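# Move glass beaker from door-side rack to window-side bench

## Task

Lift the glass beaker from the drying rack on the shelved bench by the door and set it upright, open end up, on the work surface of the shelved bench by the window. It must stay there on its own after the gripper has released it and the robot has backed away. The task fails if the beaker touches the floor, breaks (it breaks from a drop of more than a few centimetres or a hard knock), or if the robot falls or is left tilted.

## Robot and tools

Robot: a Hello Robot Stretch 3 with one arm. A two-wheeled base (0.33 m long, 0.34 m wide) carries a mast with a lift; the arm slides out sideways to the robot's right, ending in a wrist (yaw, pitch, roll) and a two-finger gripper. The base cannot strafe, so to shift the gripper forward or back you drive the base. On-the-spot turns pivot about the wheel midpoint, 0.05 m behind the front edge; with arm in and wrist folded, the swept radius is 0.28 m, but an unfolded level gripper reaches past it.

Frames: the base frame has its origin on the floor between the drive wheels, x forward, y left, z up. hand_pose is reported in it, at the closed-fingertip point. The odometry frame is the base frame at the start; heading is positive to the left, -3.142 to 3.142.

execute_actions takes "actions", a list run in order. Each action may hold "robot", "steps" (1 to 450 control steps at 30 per second, default 1) and "until". {"steps": n} alone waits. "robot" holds one command, a list of up to 8 commands run one after another, or {"stop": true} (brakes everything, clears the queue). A command can have:
- "base": exactly one of {"translate_m": d}, a straight drive offset in metres from where the base is when that command begins (forward positive, |d| at most 1), or {"rotate_rad": d}, a turn offset in radians (left/counter-clockwise positive, |d| at most 3.2).
- "joints": absolute targets by name; unnamed joints keep their targets. lift_m 0 to 1.1 (arm height on mast, m); arm_m 0 to 0.52 (extension, m); wrist_yaw_rad -1.345 to 4.42 (0 along the arm, positive toward the front, 3.0 folded over the base); wrist_pitch_rad -1.57 to 0.451 (0 level, negative tips fingers down); wrist_roll_rad -2.911 to 2.911 (0 fingers side by side); gripper_m -0.089 to 0.179 (larger is wider; real fingertip gap is about 0.007 less when nearly shut, 0.025 less when wide; zero gap below 0.007); head_pan_rad -3.953 to 1.73 (0 ahead, positive left, -1.57 along the arm); head_tilt_rad -1.53 to 0.419 (negative down).
- "contact_limits": {"arm_m": effort %}, 1 to 100, the effort at which the arm halts; applies until arm_m's next command.
- In a queue, {"pause_s": s} waits up to 15 s.
Base and joint motions in one command start together and carry on across later actions. A new command overrides at once and throws away the rest of an older queue. A queued command starts only after the previous one ends "done" (or "off_target" for base or gripper); otherwise the rest is dropped. If any value is invalid or out of range, the whole call is rejected and nothing runs.
"until" ends an action early. Simplest: "until": {"robot": {"status": "ended"}} with a large steps value, true once nothing reads moving and no queue is running. You can also test fields such as lift_m, arm_m_status, base_status, queue, queue_left, refusals with comparisons like [">", 0.3] or ["!=", "moving"]; numbers compare as printed (three decimals; four for translate and rotate). "any" with status ended fires when one motion finishes.

zoom_image: {"camera": one of head_camera, nav_camera, wrist_camera, "region": [x0, y0, x1, y1]} in pixels from the top-left of that camera's latest image, at most 504 by 504. head_camera and nav_camera are on the pan/tilt head; wrist_camera is on the gripper.

finished_scene: {"scene": n} ends the current scene irreversibly and reports success. Call it only when all motion has stopped.

Results: one image per camera after each call. base_status and joint_status words: moving, done (within tolerance), off_target (stopped away from goal, may still push), contact_stop (lift or arm met resistance and went slack), time_out, stopped, not_commanded, torque_fault (a wrist servo shut off for about 10 s and is limp). The base bracket shows distance moved of goal, from wheel counts (slip counts as travel). measured_speeds are per second. "robot.on_its_own" appears when the robot has changed a goal, a joint is slack or off, a motor strains at rest, or base_tilt has shifted 3 degrees or more. refused:, dropped: and replaced: lines explain rejected or cut-short commands, counting from 0. motor_effort is signed percent, with peak in brackets; readings carry fixed bias and noise. lidar_m: 12 sectors of 30 degrees, first straight ahead, then counter-clockwise, in a plane 0.17 m up; it misses glass and table tops. wrist_depth_mm and head_depth_mm are 7x7 grids of median depth; glass is invisible to them.

Practical rules: the base is fast (0.30 m/s, 1.9 rad/s) only when stowed (lift_m under 0.30, arm_m under 0.03, wrist_yaw_rad over 2.54), otherwise 0.10 m/s and 0.63 rad/s. Fold or unfold the wrist only with lift_m 0.32 to 0.95, pitch -0.4 and roll near 0; with yaw below -0.4 keep pitch at -0.5 or lower. To grasp, command gripper_m below the beaker's width; to let go, open at least 0.02 beyond where the fingers touched. Neither the gripper reading nor done proves a hold, so check the images. Avoid pushing hard with the gripper above about 0.45 m, repeated pushes after a contact stop, and driving while gripping something fixed; if the robot leans or snags, reverse the last move in small steps, pull the gripper free, and lower the lift to about 0.2 if needed. Lower the beaker gently onto the surface, never drop it, and keep it clear of the floor. Objects may be nudged now and then. Motion continues while you think, so wait for everything to end before finishing.

Each tool is called in YAML: its name, and indented under it one key for each argument.

## Session

execute_actions:
  actions: []

Scene clock: 0.00 s.
robot.base_odometry: x=+0.000 y=+0.000 heading=+0.000 (m, m, rad; robot's odometry frame)
robot.turned_by_wheels: +0.000 (rad since the last result)
robot.turned_by_imu: +0.000 (rad since the last result)
robot.base_tilt: forward=+0.3 right=+0.1 (deg)
robot.lidar_m: 1.17 1.54 2.08 1.66 1.65 1.63 1.77 2.41 1.78 1.91 1.08 1.07
robot.head_depth_mm: 1568 1554 1536 1528 1515 1497 1500 / 1668 1662 1655 1632 1625 1615 1604 / 1776 1800 1778 1767 1759 1739 1718 / 1898 1961 1933 1922 1906 1837 1817 / 1898 2146 2123 2097 2084 1855 1658 / 1892 2337 2342 2337 2305 1889 1735 / 1906 2477 2499 2474 2440 2404 2246
robot.base_status: not_commanded
robot.joint_positions: lift_m=+0.373 arm_m=+0.002 wrist_yaw_rad=+2.898 wrist_pitch_rad=-0.578 wrist_roll_rad=-0.007 gripper_m=+0.037 head_pan_rad=-0.009 head_tilt_rad=+0.002
robot.joint_goals: lift_m=+0.373 arm_m=+0.002 wrist_yaw_rad=+2.898 wrist_pitch_rad=-0.578 wrist_roll_rad=-0.007 gripper_m=+0.037 head_pan_rad=-0.009 head_tilt_rad=+0.002
robot.joint_status: lift_m=not_commanded arm_m=not_commanded wrist_yaw_rad=not_commanded wrist_pitch_rad=not_commanded wrist_roll_rad=not_commanded gripper_m=not_commanded head_pan_rad=not_commanded head_tilt_rad=not_commanded
robot.measured_speeds: translate_m=+0.000 rotate_rad=+0.000 lift_m=+0.000 arm_m=+0.000 wrist_yaw_rad=+0.000 wrist_pitch_rad=+0.000 wrist_roll_rad=+0.000 head_pan_rad=+0.000 head_tilt_rad=+0.000
robot: refusals=0 queue=idle queue_left=0
robot.motor_effort: left_wheel=+0 right_wheel=+0 lift_m=+39 arm_m=+0 wrist_yaw_rad=+1 wrist_pitch_rad=+5 wrist_roll_rad=+0 gripper_m=+0 head_pan_rad=+1 head_tilt_rad=+3 (%)
robot.hand_pose: x=+0.0275 y=+0.0483 z=+0.3514 quat_wxyz=(+0.282, +0.695, +0.119, +0.651) (m; robot's base frame)
robot.wrist_depth_mm: - - - - - - - / - - - - - - - / 874 - 915 856 878 865 877 / 735 - 721 705 742 697 718 / 616 604 626 617 618 618 601 / 523 550 - 531 543 533 538 / 477 - - 484 478 470 473
pictures: head_camera (sideways: a quarter turn clockwise sets it upright), nav_camera (sideways: a quarter turn counterclockwise sets it upright), wrist_camera
Images, in order (width x height): head_camera 896x504, nav_camera 672x504, wrist_camera 644x364.

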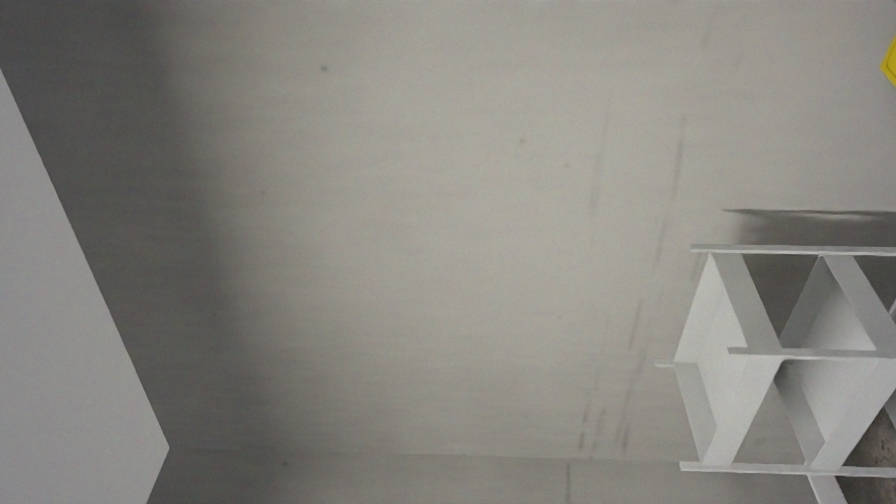

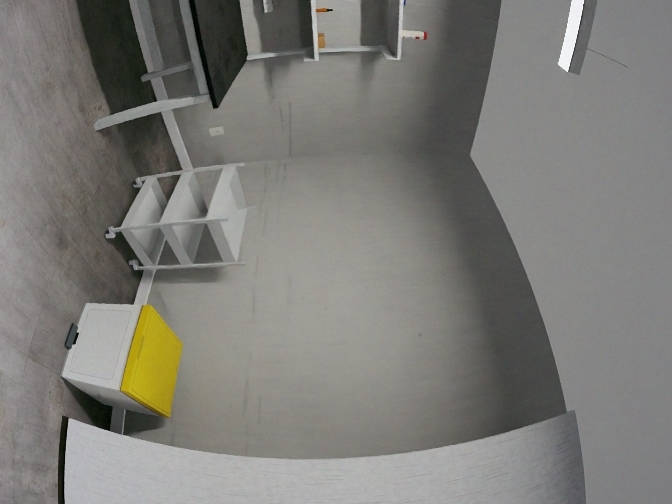

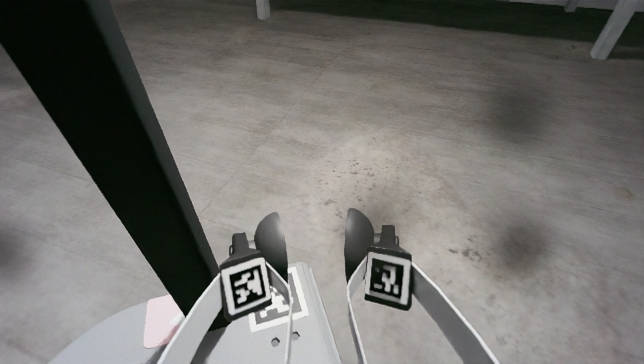

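execute_actions:
  actions:
    - {"robot":{"joints":{"head_pan_rad":1.3,"head_tilt_rad":-0.3}},"steps":200,"until":{"robot":{"status":"ended"}}}

execute_actions:
  actions:
    - {"robot":{"joints":{"head_pan_rad":-1.5}},"steps":200,"until":{"robot":{"status":"ended"}}}

execute_actions:
  actions:
    - {"robot":{"joints":{"head_pan_rad":-3.2}},"steps":200,"until":{"robot":{"status":"ended"}}}

Scene clock: 6.13 s.
robot.base_odometry: x=+0.000 y=+0.000 heading=+0.000 (m, m, rad; robot's odometry frame)
robot.turned_by_wheels: +0.000 (rad since the last result)
robot.turned_by_imu: +0.000 (rad since the last result)
robot.base_tilt: forward=+0.3 right=+0.0 (deg)
robot.lidar_m: 1.17 1.54 2.08 1.66 1.65 1.63 1.77 2.41 1.78 1.91 1.09 1.07
robot.head_depth_mm: 1884 1958 2043 2025 2169 2101 1626 / 1940 2039 2130 2094 2283 2093 1646 / 2026 2125 2228 2088 2414 2080 1626 / 2138 2211 2299 2059 2509 2082 1622 / 2220 2331 2453 2546 2520 2010 1617 / 2323 2441 2561 2733 2780 2091 1616 / 2421 2563 2703 2869 2890 2090 1616
robot.base_status: not_commanded
robot.joint_positions: lift_m=+0.373 arm_m=+0.002 wrist_yaw_rad=+2.898 wrist_pitch_rad=-0.578 wrist_roll_rad=-0.007 gripper_m=+0.037 head_pan_rad=+1.293 head_tilt_rad=-0.296
robot.joint_goals: lift_m=+0.373 arm_m=+0.002 wrist_yaw_rad=+2.898 wrist_pitch_rad=-0.578 wrist_roll_rad=-0.007 gripper_m=+0.037 head_pan_rad=+1.300 head_tilt_rad=-0.300
robot.joint_status: lift_m=not_commanded arm_m=not_commanded wrist_yaw_rad=not_commanded wrist_pitch_rad=not_commanded wrist_roll_rad=not_commanded gripper_m=not_commanded head_pan_rad=done head_tilt_rad=done
robot.measured_speeds: translate_m=+0.000 rotate_rad=+0.000 lift_m=+0.000 arm_m=+0.000 wrist_yaw_rad=+0.000 wrist_pitch_rad=+0.000 wrist_roll_rad=+0.000 head_pan_rad=+0.000 head_tilt_rad=+0.000
robot: refusals=0 queue=done queue_left=0
robot.motor_effort: left_wheel=-1(1) right_wheel=+0(0) lift_m=+39(39) arm_m=+0(0) wrist_yaw_rad=+0(0) wrist_pitch_rad=+5(5) wrist_roll_rad=+0(0) gripper_m=+0(0) head_pan_rad=+4(35) head_tilt_rad=-2(28) (%)
robot.hand_pose: x=+0.0275 y=+0.0483 z=+0.3514 quat_wxyz=(+0.282, +0.695, +0.119, +0.651) (m; robot's base frame)
robot.wrist_depth_mm: - - - - - - - / - - - - - - - / 893 - 874 856 886 881 870 / 751 - 728 719 727 709 718 / 621 611 633 612 634 606 618 / 543 542 - 538 537 532 533 / 487 - - 483 464 483 469
pictures: head_camera (sideways: a quarter turn clockwise sets it upright), nav_camera (sideways: a quarter turn counterclockwise sets it upright), wrist_camera
camera_calibration (this result's frames):
head_camera: T_world_to_cam=[[-0.0570235, -0.247963, -0.96709, 1.27397], [-0.96508, 0.261758, -0.0102102, 0.0250079], [0.255675, 0.932736, -0.254231, 0.286339], [0, 0, 0, 1]] pos_world=[0.0235712, 0.0422735, 1.3051]
nav_camera: T_world_to_cam=[[0.117745, 0.262317, 0.957771, -1.2071], [0.955235, -0.29352, -0.037043, 0.0960302], [0.271408, 0.919258, -0.285135, 0.324081], [0, 0, 0, 1]] pos_world=[-0.03756, 0.0469147, 1.25209]
wrist_camera: T_world_to_cam=[[0.95614, -0.292857, 0.00552272, -0.0152516], [-0.196738, -0.656064, -0.728611, 0.325862], [0.217002, 0.695568, -0.684905, 0.365151], [0, 0, 0, 1]] pos_world=[-0.00054654, -0.0446678, 0.487604]
Images, in order (width x height): head_camera 896x504, nav_camera 672x504, wrist_camera 644x364.

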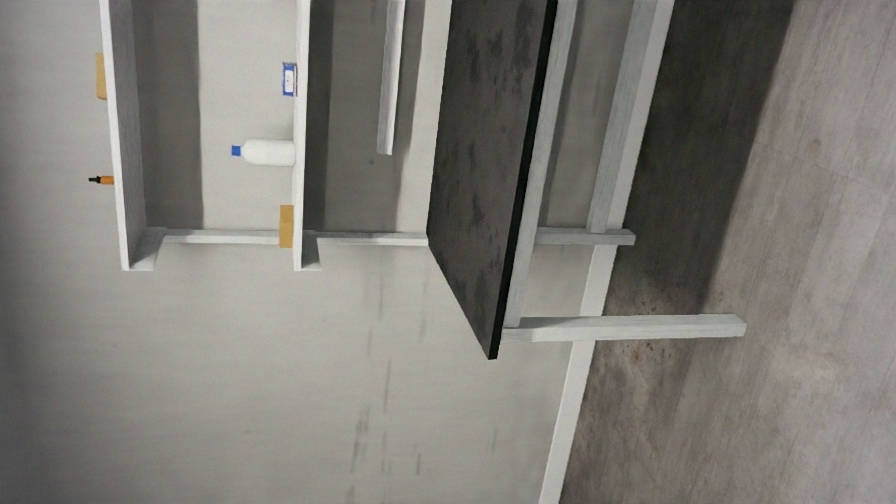

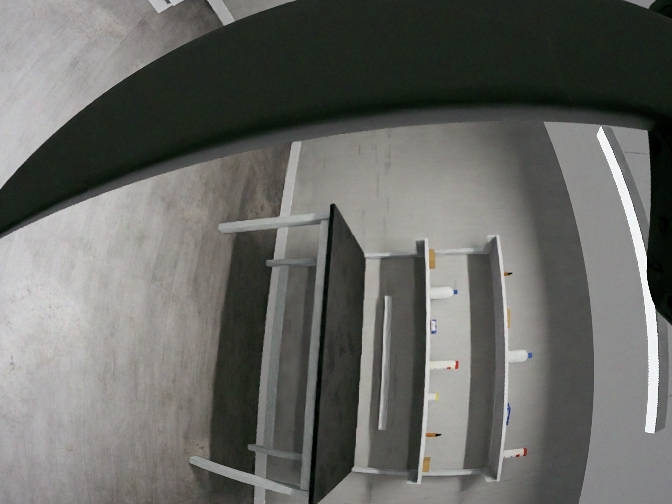

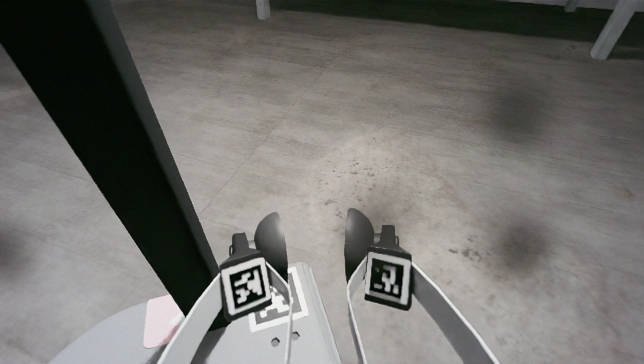

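Scene clock: 8.03 s.
robot.base_odometry: x=+0.000 y=+0.000 heading=+0.000 (m, m, rad; robot's odometry frame)
robot.turned_by_wheels: +0.000 (rad since the last result)
robot.turned_by_imu: +0.000 (rad since the last result)
robot.base_tilt: forward=+0.2 right=+0.0 (deg)
robot.lidar_m: 1.17 1.54 2.08 1.66 1.65 1.63 1.77 2.42 1.78 1.91 1.08 1.08
robot.head_depth_mm: 2523 2586 2708 2761 2817 2107 1635 / 2394 2538 2709 2898 2901 2094 1633 / 2108 2202 2363 2481 2596 2102 1626 / 1897 1993 2099 2208 2345 2116 1632 / 1734 1811 1886 1982 2068 2013 1622 / 1122 1166 1220 1270 1325 1393 1480 / 1038 1077 1117 1157 1210 1259 1324
robot.base_status: not_commanded
robot.joint_positions: lift_m=+0.373 arm_m=+0.002 wrist_yaw_rad=+2.898 wrist_pitch_rad=-0.578 wrist_roll_rad=-0.007 gripper_m=+0.037 head_pan_rad=-1.493 head_tilt_rad=-0.296
robot.joint_goals: lift_m=+0.373 arm_m=+0.002 wrist_yaw_rad=+2.898 wrist_pitch_rad=-0.578 wrist_roll_rad=-0.007 gripper_m=+0.037 head_pan_rad=-1.500 head_tilt_rad=-0.300
robot.joint_status: lift_m=not_commanded arm_m=not_commanded wrist_yaw_rad=not_commanded wrist_pitch_rad=not_commanded wrist_roll_rad=not_commanded gripper_m=not_commanded head_pan_rad=done head_tilt_rad=done
robot.measured_speeds: translate_m=+0.000 rotate_rad=+0.000 lift_m=+0.000 arm_m=+0.000 wrist_yaw_rad=+0.000 wrist_pitch_rad=+0.000 wrist_roll_rad=+0.000 head_pan_rad=+0.000 head_tilt_rad=+0.000
robot: refusals=0 queue=done queue_left=0
robot.motor_effort: left_wheel=-2(0) right_wheel=+0(0) lift_m=+39(39) arm_m=+0(0) wrist_yaw_rad=+0(0) wrist_pitch_rad=+5(5) wrist_roll_rad=+0(0) gripper_m=+0(1) head_pan_rad=-3(36) head_tilt_rad=-1(2) (%)
robot.hand_pose: x=+0.0275 y=+0.0483 z=+0.3514 quat_wxyz=(+0.282, +0.695, +0.119, +0.651) (m; robot's base frame)
robot.wrist_depth_mm: - - - - - - - / - - - - - - - / 880 - 868 917 875 868 888 / 728 - 717 740 731 726 733 / 624 619 635 607 626 610 615 / 539 533 - 532 534 533 532 / 484 - - 477 470 468 473
pictures: head_camera (sideways: a quarter turn clockwise sets it upright), nav_camera (sideways: a quarter turn counterclockwise sets it upright), wrist_camera
camera_calibration (this result's frames):
head_camera: T_world_to_cam=[[-0.0330076, 0.252487, -0.967037, 1.27376], [0.995791, 0.0910845, -0.0102074, 0.013043], [0.0855049, -0.963304, -0.254431, 0.287638], [0, 0, 0, 1]] pos_world=[0.00446111, -0.0457129, 1.30509]
nav_camera: T_world_to_cam=[[-0.0189015, -0.287105, 0.957713, -1.20619], [-0.997637, -0.0578734, -0.0370389, 0.107937], [0.0660601, -0.956149, -0.285333, 0.325592], [0, 0, 0, 1]] pos_world=[0.0633748, -0.028742, 1.25208]
wrist_camera: T_world_to_cam=[[0.95614, -0.292857, 0.0055228, -0.0152516], [-0.196738, -0.656064, -0.728611, 0.325861], [0.217002, 0.695568, -0.684905, 0.365151], [0, 0, 0, 1]] pos_world=[-0.000546546, -0.0446678, 0.487604]
Images, in order (width x height): head_camera 896x504, nav_camera 672x504, wrist_camera 644x364.

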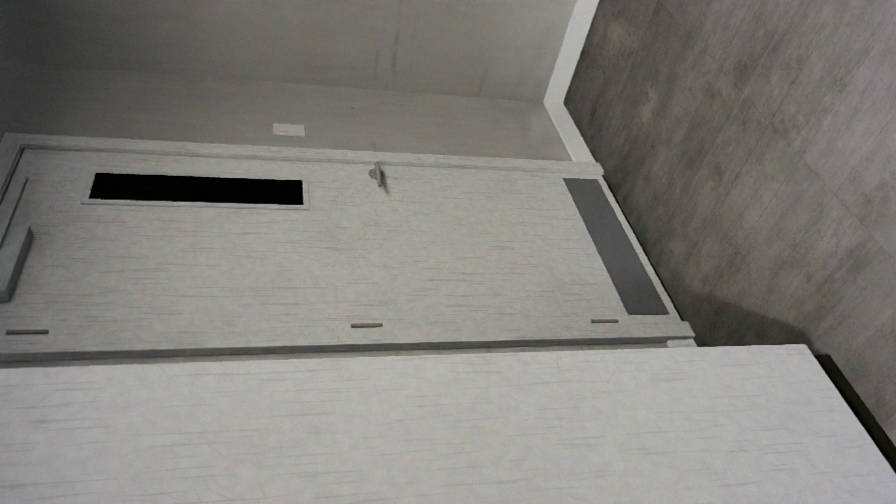

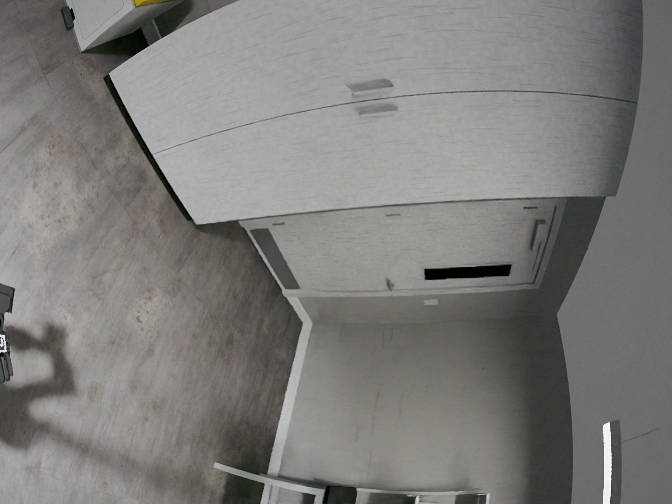

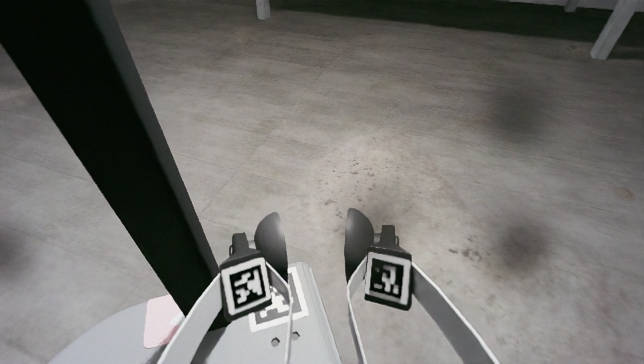

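Scene clock: 9.43 s.
robot.base_odometry: x=+0.000 y=+0.000 heading=+0.000 (m, m, rad; robot's odometry frame)
robot.turned_by_wheels: +0.000 (rad since the last result)
robot.turned_by_imu: +0.000 (rad since the last result)
robot.base_tilt: forward=+0.3 right=+0.1 (deg)
robot.lidar_m: 1.17 1.54 2.08 1.67 1.65 1.63 1.77 2.42 1.78 1.91 1.09 1.08
robot.head_depth_mm: 1741 1821 2196 1706 1730 1822 1628 / 1855 1933 2338 1801 1852 1929 1630 / 1993 2066 2522 1945 2011 2037 1619 / 2132 2228 2725 2080 2181 2087 1621 / 2686 2847 2943 3112 2646 2096 1624 / 2924 3038 3180 3379 2764 2082 1622 / 2763 2844 2973 2886 2928 2091 1615
robot.base_status: not_commanded
robot.joint_positions: lift_m=+0.373 arm_m=+0.002 wrist_yaw_rad=+2.898 wrist_pitch_rad=-0.578 wrist_roll_rad=-0.007 gripper_m=+0.037 head_pan_rad=-3.193 head_tilt_rad=-0.296
robot.joint_goals: lift_m=+0.373 arm_m=+0.002 wrist_yaw_rad=+2.898 wrist_pitch_rad=-0.578 wrist_roll_rad=-0.007 gripper_m=+0.037 head_pan_rad=-3.200 head_tilt_rad=-0.300
robot.joint_status: lift_m=not_commanded arm_m=not_commanded wrist_yaw_rad=not_commanded wrist_pitch_rad=not_commanded wrist_roll_rad=not_commanded gripper_m=not_commanded head_pan_rad=done head_tilt_rad=done
robot.measured_speeds: translate_m=+0.000 rotate_rad=+0.000 lift_m=+0.000 arm_m=+0.000 wrist_yaw_rad=+0.000 wrist_pitch_rad=+0.000 wrist_roll_rad=+0.000 head_pan_rad=+0.000 head_tilt_rad=+0.000
robot: refusals=0 queue=done queue_left=0
robot.motor_effort: left_wheel=+0(1) right_wheel=+0(0) lift_m=+39(39) arm_m=+0(0) wrist_yaw_rad=+0(0) wrist_pitch_rad=+5(5) wrist_roll_rad=+0(0) gripper_m=+0(1) head_pan_rad=-4(35) head_tilt_rad=-2(1) (%)
robot.hand_pose: x=+0.0275 y=+0.0483 z=+0.3514 quat_wxyz=(+0.282, +0.695, +0.119, +0.651) (m; robot's base frame)
robot.wrist_depth_mm: - - - - - - - / - - - - - - - / 888 - 887 881 891 914 900 / 731 - 715 706 726 712 709 / 620 610 640 636 626 616 610 / 535 528 - 526 533 536 535 / 477 - - 473 468 471 466
pictures: head_camera (sideways: a quarter turn clockwise sets it upright), nav_camera (sideways: a quarter turn counterclockwise sets it upright), wrist_camera
camera_calibration (this result's frames):
head_camera: T_world_to_cam=[[0.254669, 0.000198468, -0.967028, 1.27199], [-0.0379792, -0.999226, -0.010207, 0.0193484], [-0.966282, 0.0393264, -0.254464, 0.294098], [0, 0, 0, 1]] pos_world=[-0.0390207, 0.00751523, 1.30509]
nav_camera: T_world_to_cam=[[-0.28231, 0.0557384, 0.957703, -1.20457], [0.071153, 0.996778, -0.0370382, 0.101417], [-0.956681, 0.0576872, -0.285366, 0.331874], [0, 0, 0, 1]] pos_world=[-0.0297804, -0.0530941, 1.25208]
wrist_camera: T_world_to_cam=[[0.95614, -0.292857, 0.00552284, -0.0152517], [-0.196738, -0.656064, -0.728611, 0.325862], [0.217002, 0.695568, -0.684905, 0.365151], [0, 0, 0, 1]] pos_world=[-0.000546525, -0.0446678, 0.487604]
Images, in order (width x height): head_camera 896x504, nav_camera 672x504, wrist_camera 644x364.

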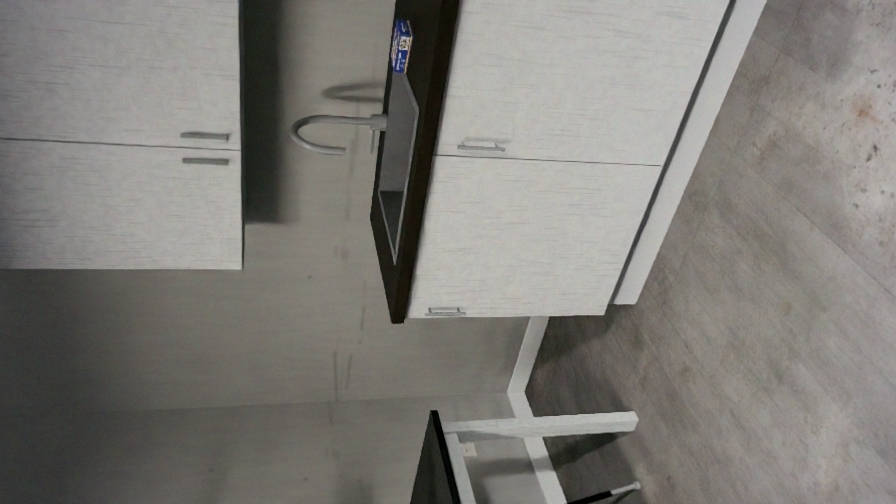

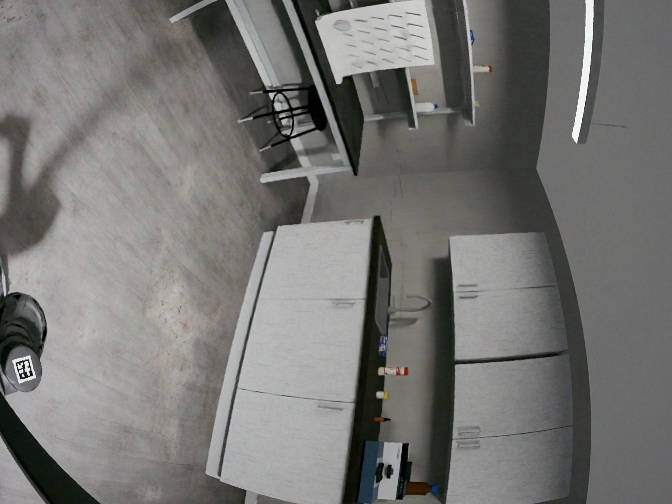

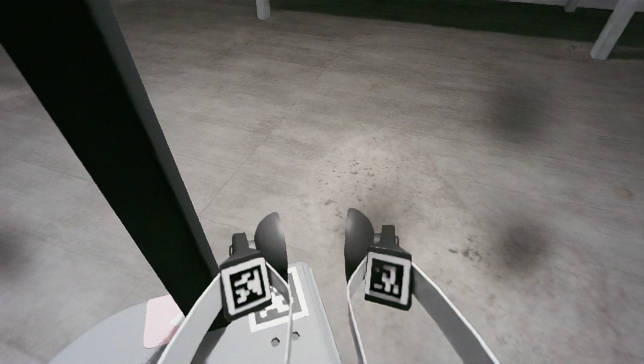

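execute_actions:
  actions:
    - {"robot":{"joints":{"head_pan_rad":-2.45,"lift_m":0.28,"wrist_yaw_rad":3.0}},"steps":200,"until":{"robot":{"status":"ended"}}}

Scene clock: 14.10 s.
robot.base_odometry: x=+0.000 y=+0.000 heading=+0.000 (m, m, rad; robot's odometry frame)
robot.turned_by_wheels: +0.000 (rad since the last result)
robot.turned_by_imu: +0.000 (rad since the last result)
robot.base_tilt: forward=+0.4 right=+0.1 (deg)
robot.lidar_m: 1.17 1.54 2.08 1.67 1.65 1.63 1.77 2.40 1.78 1.91 1.08 1.07
robot.head_depth_mm: 2453 2568 2713 2336 2684 2112 1633 / 2389 2512 2658 2204 2783 2098 1628 / 2376 2451 2089 2134 2799 2101 1630 / 2324 2421 2074 2115 2755 2092 1623 / 2277 2402 2476 2308 2717 2096 1617 / 2232 2345 2440 2501 2636 1994 1629 / 2212 2289 2410 2528 2624 2097 1615
robot.base_status: not_commanded
robot.joint_positions: lift_m=+0.280 arm_m=+0.002 wrist_yaw_rad=+2.997 wrist_pitch_rad=-0.578 wrist_roll_rad=-0.007 gripper_m=+0.037 head_pan_rad=-2.457 head_tilt_rad=-0.296
robot.joint_goals: lift_m=+0.280 arm_m=+0.002 wrist_yaw_rad=+3.000 wrist_pitch_rad=-0.578 wrist_roll_rad=-0.007 gripper_m=+0.037 head_pan_rad=-2.450 head_tilt_rad=-0.300
robot.joint_status: lift_m=done arm_m=not_commanded wrist_yaw_rad=done wrist_pitch_rad=not_commanded wrist_roll_rad=not_commanded gripper_m=not_commanded head_pan_rad=done head_tilt_rad=done
robot.measured_speeds: translate_m=+0.000 rotate_rad=+0.000 lift_m=+0.000 arm_m=+0.000 wrist_yaw_rad=+0.000 wrist_pitch_rad=+0.000 wrist_roll_rad=+0.000 head_pan_rad=+0.000 head_tilt_rad=+0.000
robot: refusals=0 queue=done queue_left=0
robot.motor_effort: left_wheel=-1(1) right_wheel=+0(0) lift_m=+23(42) arm_m=+0(0) wrist_yaw_rad=+3(6) wrist_pitch_rad=+5(5) wrist_roll_rad=+0(0) gripper_m=+0(0) head_pan_rad=+3(35) head_tilt_rad=-1(1) (%)
robot.hand_pose: x=+0.0079 y=+0.0521 z=+0.2591 quat_wxyz=(+0.250, +0.688, +0.153, +0.664) (m; robot's base frame)
robot.wrist_depth_mm: - - - - - - - / 936 - 921 912 908 910 904 / 726 720 726 715 719 709 705 / 598 592 586 590 587 589 590 / 499 516 - - 504 495 493 / - - - - 432 431 426 / - - - - 381 379 383
pictures: head_camera (sideways: a quarter turn clockwise sets it upright), nav_camera (sideways: a quarter turn counterclockwise sets it upright), wrist_camera
camera_calibration (this result's frames):
head_camera: T_world_to_cam=[[0.188693, 0.17103, -0.967028, 1.27239], [0.64232, -0.766369, -0.010207, 0.0151986], [-0.742846, -0.619215, -0.254464, 0.292734], [0, 0, 0, 1]] pos_world=[-0.0323979, -0.0247038, 1.30509]
nav_camera: T_world_to_cam=[[-0.246721, -0.148102, 0.957703, -1.20479], [-0.61608, 0.786813, -0.0370382, 0.105609], [-0.748047, -0.599159, -0.285366, 0.330601], [0, 0, 0, 1]] pos_world=[0.0151223, -0.0634428, 1.25208]
wrist_camera: T_world_to_cam=[[0.980438, -0.19675, 0.0055229, -0.0000705923], [-0.130814, -0.67232, -0.72861, 0.257607], [0.147067, 0.713635, -0.684906, 0.303081], [0, 0, 0, 1]] pos_world=[-0.0108055, -0.0431086, 0.395278]
Images, in order (width x height): head_camera 896x504, nav_camera 672x504, wrist_camera 644x364.

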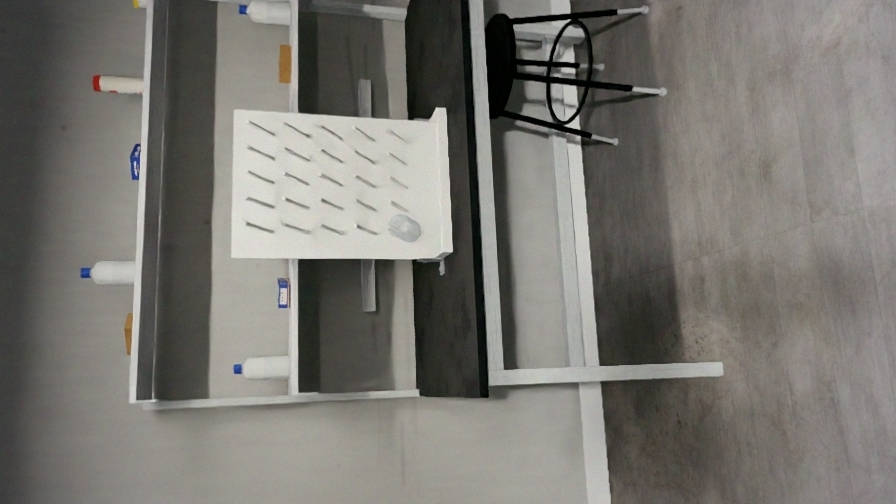

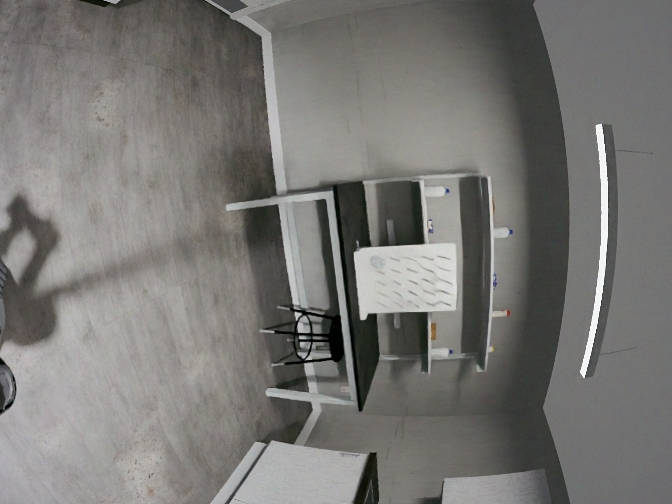

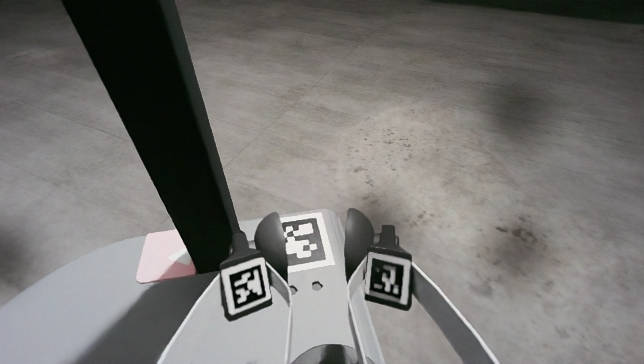

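execute_actions:
  actions:
    - {"robot":[{"base":{"rotate_rad":-2.05},"joints":{"head_pan_rad":-0.9,"head_tilt_rad":-0.45}},{"base":{"translate_m":1.0}},{"base":{"translate_m":0.43}},{"base":{"rotate_rad":-0.184}}],"steps":450,"until":{"robot":{"status":"ended"}}}

Scene clock: 54.20 s.
robot.base_odometry: x=-0.659 y=-1.269 heading=-2.234 (m, m, rad; robot's odometry frame)
robot.turned_by_wheels: -2.234 (rad since the last result)
robot.turned_by_imu: -2.245 (rad since the last result)
robot.base_tilt: forward=+0.2 right=+0.1 (deg)
robot.lidar_m: 1.16 1.21 1.26 1.22 1.01 1.15 2.84 3.07 1.97 1.75 1.44 0.47
robot.head_depth_mm: 2182 2395 2529 1348 2016 1762 1417 / 1720 1158 1952 1294 978 1682 1421 / 1577 999 1090 1176 936 1581 1414 / 891 889 956 1048 935 740 1416 / 1342 1235 1499 1256 934 719 634 / 1231 1276 1365 1329 934 718 600 / 1135 1154 1247 1291 932 718 1345
robot.base_status: done (rotate_rad -0.1839 of -0.1840)
robot.joint_positions: lift_m=+0.280 arm_m=+0.002 wrist_yaw_rad=+2.997 wrist_pitch_rad=-0.578 wrist_roll_rad=-0.007 gripper_m=+0.037 head_pan_rad=-0.907 head_tilt_rad=-0.445
robot.joint_goals: lift_m=+0.280 arm_m=+0.002 wrist_yaw_rad=+3.000 wrist_pitch_rad=-0.578 wrist_roll_rad=-0.007 gripper_m=+0.037 head_pan_rad=-0.900 head_tilt_rad=-0.450
robot.joint_status: lift_m=done arm_m=not_commanded wrist_yaw_rad=done wrist_pitch_rad=not_commanded wrist_roll_rad=not_commanded gripper_m=not_commanded head_pan_rad=done head_tilt_rad=done
robot.measured_speeds: translate_m=+0.000 rotate_rad=+0.000 lift_m=+0.000 arm_m=+0.000 wrist_yaw_rad=+0.000 wrist_pitch_rad=+0.000 wrist_roll_rad=+0.000 head_pan_rad=+0.000 head_tilt_rad=+0.000
robot: refusals=0 queue=done queue_left=0
robot.motor_effort: left_wheel=+1(14) right_wheel=-2(10) lift_m=+24(24) arm_m=-1(1) wrist_yaw_rad=+3(3) wrist_pitch_rad=+5(5) wrist_roll_rad=+0(0) gripper_m=+0(0) head_pan_rad=+3(36) head_tilt_rad=-2(19) (%)
robot.hand_pose: x=+0.0077 y=+0.0521 z=+0.2591 quat_wxyz=(+0.250, +0.688, +0.153, +0.664) (m; robot's base frame)
robot.wrist_depth_mm: 876 - - - - - - / 836 - 917 890 923 903 896 / 729 705 729 721 705 698 694 / 591 593 586 591 580 581 585 / 506 521 - - 503 492 491 / - - - - 426 432 431 / - - - - 388 381 375
pictures: head_camera (sideways: a quarter turn clockwise sets it upright), nav_camera (sideways: a quarter turn counterclockwise sets it upright), wrist_camera
camera_calibration (this result's frames):
head_camera: T_world_to_cam=[[-0.253693, 0.302842, -0.918655, 1.21193], [0.778563, 0.627513, -0.00814097, 0.011676], [0.574003, -0.717297, -0.394977, 0.46757], [0, 0, 0, 1]] pos_world=[0.0299813, -0.038964, 1.29812]
nav_camera: T_world_to_cam=[[0.228518, -0.359033, 0.904917, -1.13878], [-0.802552, -0.595632, -0.0336536, 0.102333], [0.551081, -0.718552, -0.424255, 0.503426], [0, 0, 0, 1]] pos_world=[0.0649322, 0.0138305, 1.24753]
wrist_camera: T_world_to_cam=[[0.980581, -0.196036, 0.00552286, 0.000032483], [-0.130324, -0.672416, -0.72861, 0.257583], [0.146548, 0.713742, -0.684906, 0.303102], [0, 0, 0, 1]] pos_world=[-0.0108813, -0.0431272, 0.395274]
Images, in order (width x height): head_camera 896x504, nav_camera 672x504, wrist_camera 644x364.

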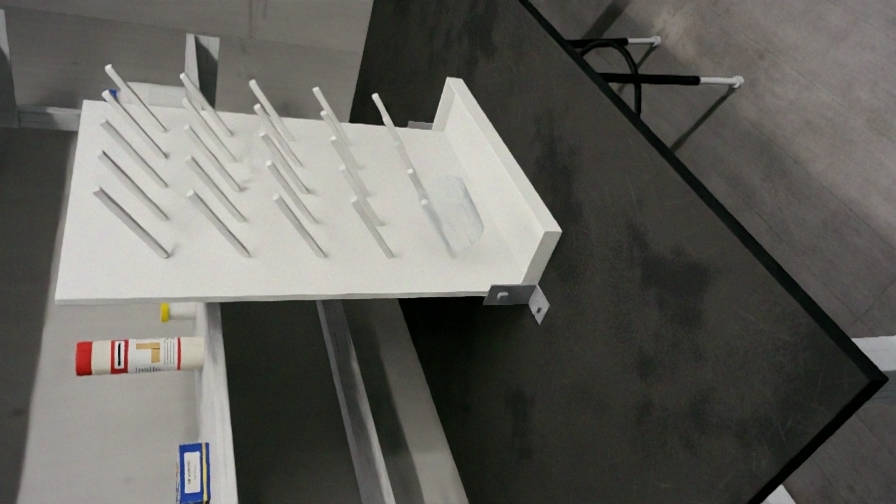

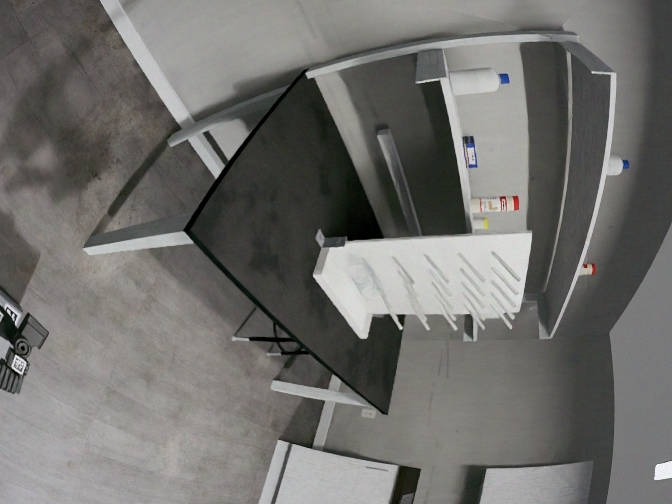

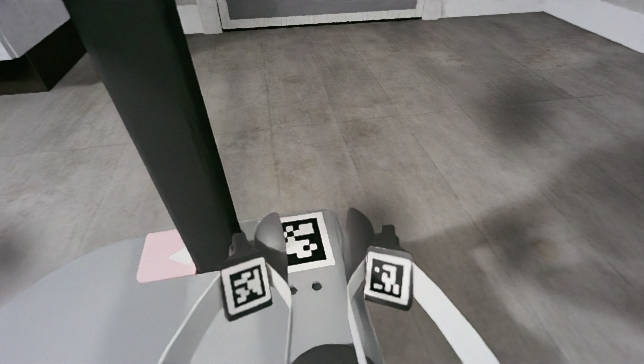

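execute_actions:
  actions:
    - {"robot":[{"joints":{"lift_m":0.88,"wrist_pitch_rad":-0.4,"wrist_roll_rad":0}},{"joints":{"wrist_yaw_rad":0,"gripper_m":0.12}},{"joints":{"wrist_pitch_rad":0,"head_pan_rad":-1.57,"head_tilt_rad":-0.5},"base":{"translate_m":0.55}}],"steps":450,"until":{"robot":{"status":"ended"}}}
    - {"steps":300,"until":{"robot":{"status":"ended"}}}

Scene clock: 76.30 s.
robot.base_odometry: x=-0.998 y=-1.702 heading=-2.234 (m, m, rad; robot's odometry frame)
robot.turned_by_wheels: +0.000 (rad since the last result)
robot.turned_by_imu: +0.002 (rad since the last result)
robot.base_tilt: forward=+0.3 right=+0.0 (deg)
robot.lidar_m: 0.61 0.64 0.89 1.20 1.26 1.37 3.20 2.67 0.31 1.23 0.67 0.56
robot.head_depth_mm: 2105 2278 1942 2084 2129 704 579 / 2180 2322 2500 1352 872 683 562 / 2171 2355 2450 1204 869 718 - / 2137 2281 985 1076 862 682 577 / 674 713 860 896 836 661 562 / 1921 1665 1780 1200 870 681 562 / 1485 1090 1530 1201 869 682 563
robot.base_status: done (translate_m +0.5500 of +0.5500)
robot.joint_positions: lift_m=+0.879 arm_m=+0.002 wrist_yaw_rad=+0.003 wrist_pitch_rad=-0.023 wrist_roll_rad=-0.004 gripper_m=+0.120 head_pan_rad=-1.563 head_tilt_rad=-0.493
robot.joint_goals: lift_m=+0.880 arm_m=+0.002 wrist_yaw_rad=+0.000 wrist_pitch_rad=+0.000 wrist_roll_rad=+0.000 gripper_m=+0.120 head_pan_rad=-1.570 head_tilt_rad=-0.500
robot.joint_status: lift_m=done arm_m=not_commanded wrist_yaw_rad=done wrist_pitch_rad=done wrist_roll_rad=done gripper_m=done head_pan_rad=done head_tilt_rad=done
robot.measured_speeds: translate_m=+0.000 rotate_rad=+0.000 lift_m=+0.000 arm_m=+0.000 wrist_yaw_rad=+0.000 wrist_pitch_rad=+0.000 wrist_roll_rad=+0.000 head_pan_rad=+0.000 head_tilt_rad=+0.000
robot: refusals=0 queue=done queue_left=0
robot.motor_effort: left_wheel=+2(9) right_wheel=-3(4) lift_m=+53(55) arm_m=+0(1) wrist_yaw_rad=-3(4) wrist_pitch_rad=+11(11) wrist_roll_rad=+2(3) gripper_m=+0(81) head_pan_rad=-3(35) head_tilt_rad=-3(12) (%)
robot.hand_pose: x=-0.0206 y=-0.4029 z=+0.9882 quat_wxyz=(+0.709, +0.010, -0.705, -0.007) (m; robot's base frame)
robot.wrist_depth_mm: 481 621 571 - - - - / 760 - 573 - - - - / 763 - 687 - - - - / 700 - 813 - - - - / 745 914 634 857 - - - / 603 623 506 563 553 - - / 458 427 441 431 422 - -
pictures: head_camera (sideways: a quarter turn clockwise sets it upright), nav_camera (sideways: a quarter turn counterclockwise sets it upright), wrist_camera
camera_calibration (this result's frames):
head_camera: T_world_to_cam=[[-0.0167191, 0.438851, -0.898404, 1.18407], [0.999711, 0.0228857, -0.00742521, 0.00939467], [0.0173021, -0.898268, -0.439107, 0.528393], [0, 0, 0, 1]] pos_world=[0.00126229, -0.0452057, 1.29586]
nav_camera: T_world_to_cam=[[-0.0375057, -0.467331, 0.883287, -1.10894], [-0.999295, 0.0189913, -0.0323836, 0.101878], [-0.00164097, -0.883879, -0.467713, 0.563347], [0, 0, 0, 1]] pos_world=[0.0611388, -0.0222476, 1.2463]
wrist_camera: T_world_to_cam=[[-0.998675, 0.0444553, -0.0259358, 0.0217812], [0.0342651, 0.198276, -0.979547, 1.08129], [-0.0384037, -0.979138, -0.199536, -0.0341293], [0, 0, 0, 1]] pos_world=[-0.0166089, -0.248779, 1.05293]
Images, in order (width x height): head_camera 896x504, nav_camera 672x504, wrist_camera 644x364.

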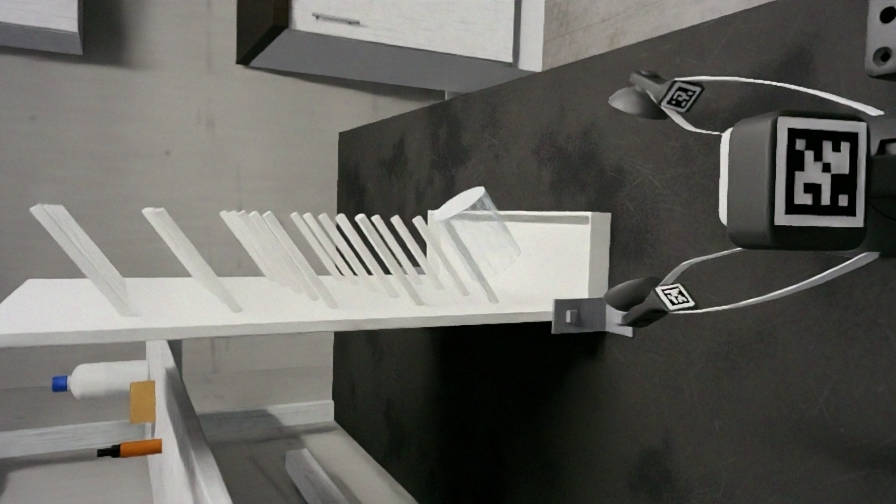

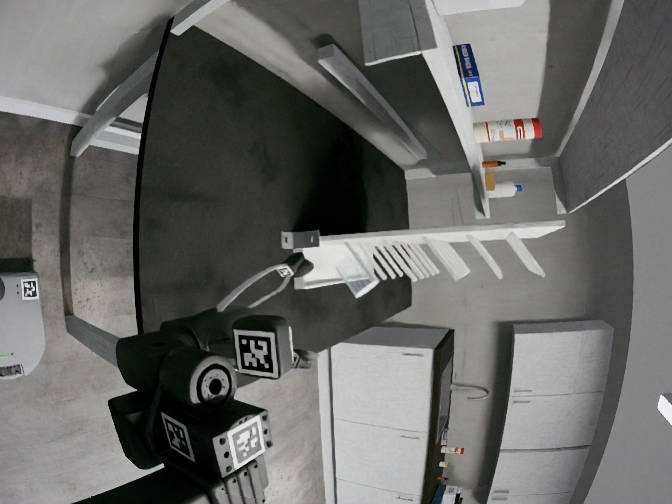

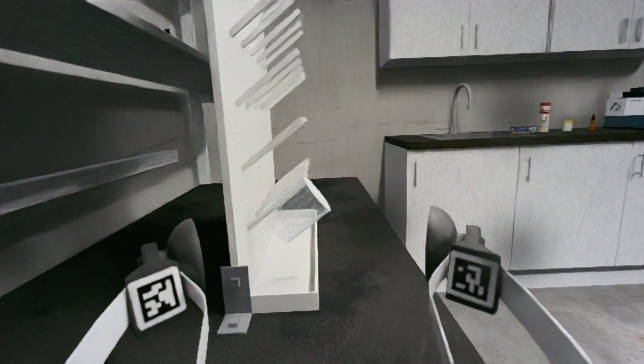

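execute_actions:
  actions:
    - {"robot":[{"joints":{"lift_m":0.80,"wrist_roll_rad":2.23,"arm_m":0.2,"wrist_pitch_rad":0.02}}],"steps":450,"until":{"robot":{"status":"ended"}}}

Scene clock: 90.13 s.
robot.base_odometry: x=-0.998 y=-1.702 heading=-2.234 (m, m, rad; robot's odometry frame)
robot.turned_by_wheels: +0.000 (rad since the last result)
robot.turned_by_imu: -0.001 (rad since the last result)
robot.base_tilt: forward=+0.2 right=+0.1 (deg)
robot.lidar_m: 0.61 0.64 0.89 1.20 1.26 1.37 3.20 2.67 0.31 1.23 0.67 0.56
robot.head_depth_mm: 2119 2277 1942 2094 2113 - - / 2177 2336 2506 1344 873 - 530 / 2165 2340 2481 1201 906 - 535 / 2129 2290 986 1029 862 663 562 / 678 713 858 899 806 683 562 / 1941 1657 1766 1198 869 681 562 / 1486 1088 1523 1197 871 682 562
robot.base_status: done (translate_m +0.5500 of +0.5500)
robot.joint_positions: lift_m=+0.801 arm_m=+0.200 wrist_yaw_rad=+0.002 wrist_pitch_rad=-0.002 wrist_roll_rad=+2.228 gripper_m=+0.120 head_pan_rad=-1.563 head_tilt_rad=-0.494
robot.joint_goals: lift_m=+0.800 arm_m=+0.200 wrist_yaw_rad=+0.000 wrist_pitch_rad=+0.020 wrist_roll_rad=+2.230 gripper_m=+0.120 head_pan_rad=-1.570 head_tilt_rad=-0.500
robot.joint_status: lift_m=done arm_m=done wrist_yaw_rad=done wrist_pitch_rad=done wrist_roll_rad=done gripper_m=done head_pan_rad=done head_tilt_rad=done
robot.measured_speeds: translate_m=+0.000 rotate_rad=+0.000 lift_m=+0.000 arm_m=+0.000 wrist_yaw_rad=+0.000 wrist_pitch_rad=+0.000 wrist_roll_rad=+0.000 head_pan_rad=+0.000 head_tilt_rad=+0.000
robot: refusals=0 queue=done queue_left=0
robot.motor_effort: left_wheel=+1(1) right_wheel=-3(3) lift_m=+23(53) arm_m=+2(1) wrist_yaw_rad=-2(2) wrist_pitch_rad=+10(11) wrist_roll_rad=+1(2) gripper_m=-1(1) head_pan_rad=-3(3) head_tilt_rad=-3(3) (%)
robot.hand_pose: x=-0.0206 y=-0.6009 z=+0.9143 quat_wxyz=(-0.322, +0.001, -0.947, -0.002) (m; robot's base frame)
robot.wrist_depth_mm: - - - 431 234 161 123 / - - - 729 293 191 139 / - - - - 390 232 160 / - - - - 457 261 187 / - - - 492 370 268 222 / - - 559 383 306 460 289 / - 498 430 317 855 749 366
pictures: head_camera (sideways: a quarter turn clockwise sets it upright), nav_camera (sideways: a quarter turn counterclockwise sets it upright), wrist_camera
camera_calibration (this result's frames):
head_camera: T_world_to_cam=[[-0.0166205, 0.439114, -0.898278, 1.1839], [0.999716, 0.0226586, -0.00742091, 0.00938905], [0.0170951, -0.898146, -0.439366, 0.52873], [0, 0, 0, 1]] pos_world=[0.00125191, -0.0452029, 1.29585]
nav_camera: T_world_to_cam=[[-0.0376109, -0.467576, 0.883152, -1.10877], [-0.999291, 0.0192299, -0.0323758, 0.101868], [-0.00184473, -0.883744, -0.467968, 0.563679], [0, 0, 0, 1]] pos_world=[0.0611336, -0.0222442, 1.24629]
wrist_camera: T_world_to_cam=[[0.634104, 0.0507082, -0.771583, 0.747851], [0.755032, 0.174712, 0.631983, -0.42458], [0.166851, -0.983313, 0.072499, -0.489729], [0, 0, 0, 1]] pos_world=[-0.0719323, -0.445301, 0.880862]
Images, in order (width x height): head_camera 896x504, nav_camera 672x504, wrist_camera 644x364.

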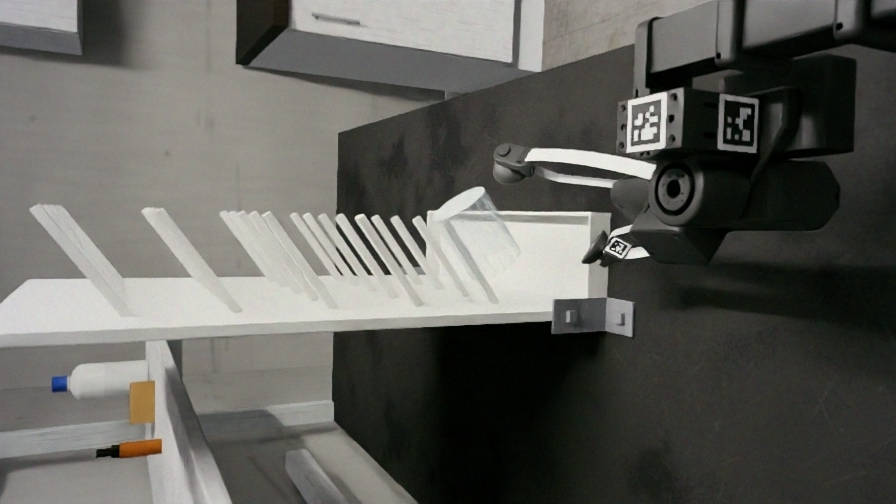

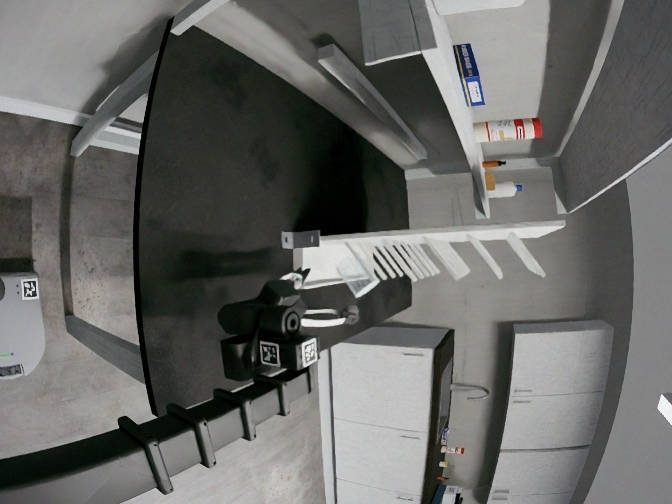

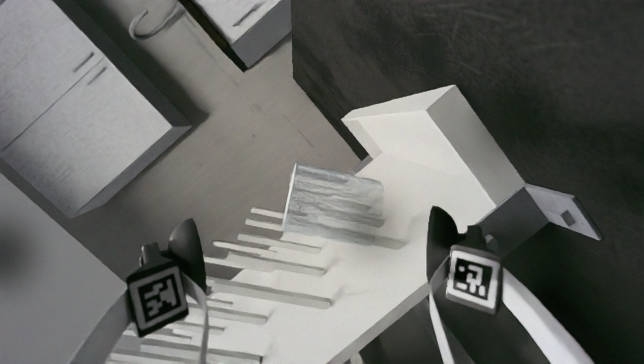

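execute_actions:
  actions:
    - {"robot":[{"joints":{"lift_m":0.785,"wrist_roll_rad":-2.23,"gripper_m":0.13},"base":{"translate_m":0.02}}],"steps":450,"until":{"robot":{"status":"ended"}}}

Scene clock: 97.03 s.
robot.base_odometry: x=-1.010 y=-1.718 heading=-2.234 (m, m, rad; robot's odometry frame)
robot.turned_by_wheels: +0.000 (rad since the last result)
robot.turned_by_imu: +0.000 (rad since the last result)
robot.base_tilt: forward=+0.3 right=+0.0 (deg)
robot.lidar_m: 0.59 0.62 0.87 1.20 1.26 1.39 3.19 2.67 0.32 1.23 0.65 0.54
robot.head_depth_mm: 2135 2279 1991 2102 2036 756 - / 2140 2332 2494 1200 873 - - / 2175 2341 1782 1198 870 - 529 / 945 1004 867 1025 864 726 562 / 2148 1329 1641 1137 807 682 563 / 1873 1582 1778 1196 868 682 562 / 1490 1067 1519 1197 868 681 562
robot.base_status: done (translate_m +0.0200 of +0.0200)
robot.joint_positions: lift_m=+0.786 arm_m=+0.200 wrist_yaw_rad=+0.002 wrist_pitch_rad=-0.002 wrist_roll_rad=-2.227 gripper_m=+0.130 head_pan_rad=-1.563 head_tilt_rad=-0.494
robot.joint_goals: lift_m=+0.785 arm_m=+0.200 wrist_yaw_rad=+0.000 wrist_pitch_rad=+0.020 wrist_roll_rad=-2.230 gripper_m=+0.130 head_pan_rad=-1.570 head_tilt_rad=-0.500
robot.joint_status: lift_m=done arm_m=done wrist_yaw_rad=done wrist_pitch_rad=done wrist_roll_rad=done gripper_m=done head_pan_rad=done head_tilt_rad=done
robot.measured_speeds: translate_m=+0.000 rotate_rad=+0.000 lift_m=+0.000 arm_m=+0.000 wrist_yaw_rad=+0.000 wrist_pitch_rad=+0.000 wrist_roll_rad=+0.000 head_pan_rad=+0.000 head_tilt_rad=+0.000
robot: refusals=0 queue=done queue_left=0
robot.motor_effort: left_wheel=+2(7) right_wheel=-2(5) lift_m=+23(23) arm_m=+2(2) wrist_yaw_rad=-2(3) wrist_pitch_rad=+10(10) wrist_roll_rad=-1(3) gripper_m=-1(48) head_pan_rad=-2(3) head_tilt_rad=-3(4) (%)
robot.hand_pose: x=-0.0205 y=-0.6009 z=+0.8996 quat_wxyz=(+0.946, +0.001, +0.323, +0.002) (m; robot's base frame)
robot.wrist_depth_mm: 121 152 230 235 - 868 651 / 137 180 236 278 - 855 529 / 152 218 408 710 310 698 466 / 179 273 865 - 414 618 911 / 209 326 - - 502 360 826 / 261 - - - - - 358 / - - - - - - -
pictures: head_camera (sideways: a quarter turn clockwise sets it upright), nav_camera (sideways: a quarter turn counterclockwise sets it upright), wrist_camera
camera_calibration (this result's frames):
head_camera: T_world_to_cam=[[-0.0166205, 0.439114, -0.898278, 1.1839], [0.999716, 0.0226586, -0.00742091, 0.00938905], [0.0170951, -0.898146, -0.439365, 0.52873], [0, 0, 0, 1]] pos_world=[0.00125191, -0.0452029, 1.29585]
nav_camera: T_world_to_cam=[[-0.0376109, -0.467576, 0.883152, -1.10877], [-0.999291, 0.0192299, -0.0323758, 0.101868], [-0.00184473, -0.883744, -0.467968, 0.563679], [0, 0, 0, 1]] pos_world=[0.0611336, -0.0222442, 1.24629]
wrist_camera: T_world_to_cam=[[0.584858, 0.0462776, 0.809814, -0.689928], [-0.803346, 0.171079, 0.57041, -0.394058], [-0.112145, -0.98417, 0.137234, -0.55315], [0, 0, 0, 1]] pos_world=[0.0249126, -0.44505, 0.859399]
Images, in order (width x height): head_camera 896x504, nav_camera 672x504, wrist_camera 644x364.

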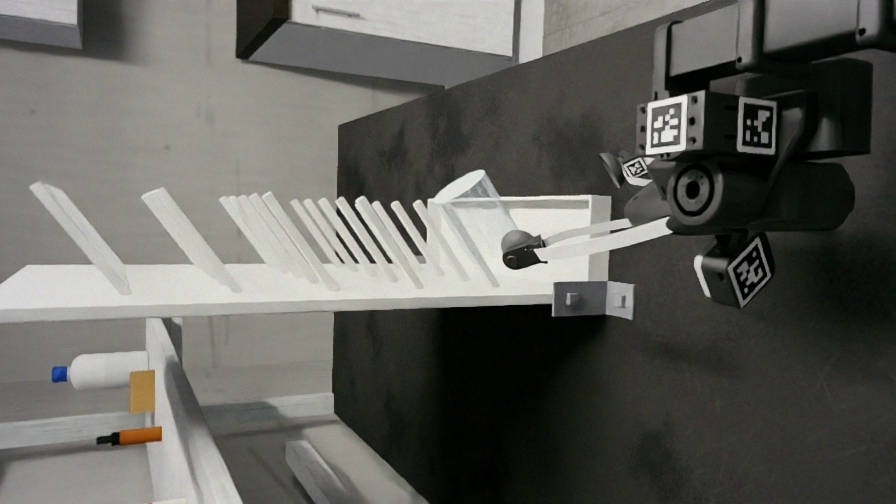

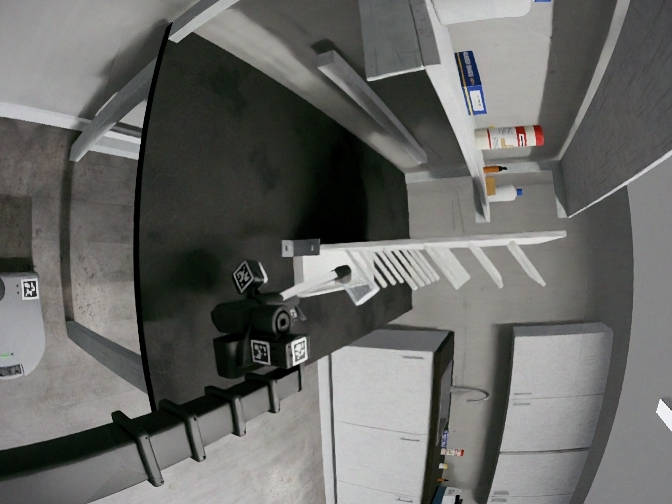

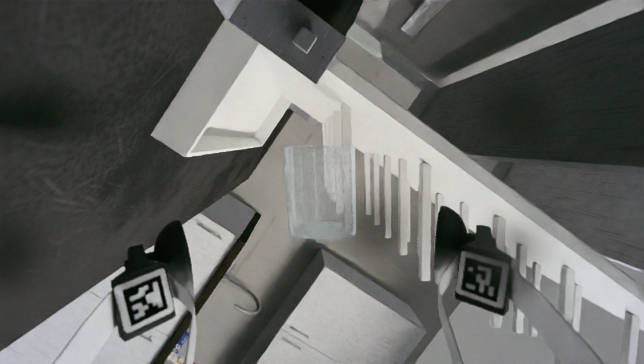

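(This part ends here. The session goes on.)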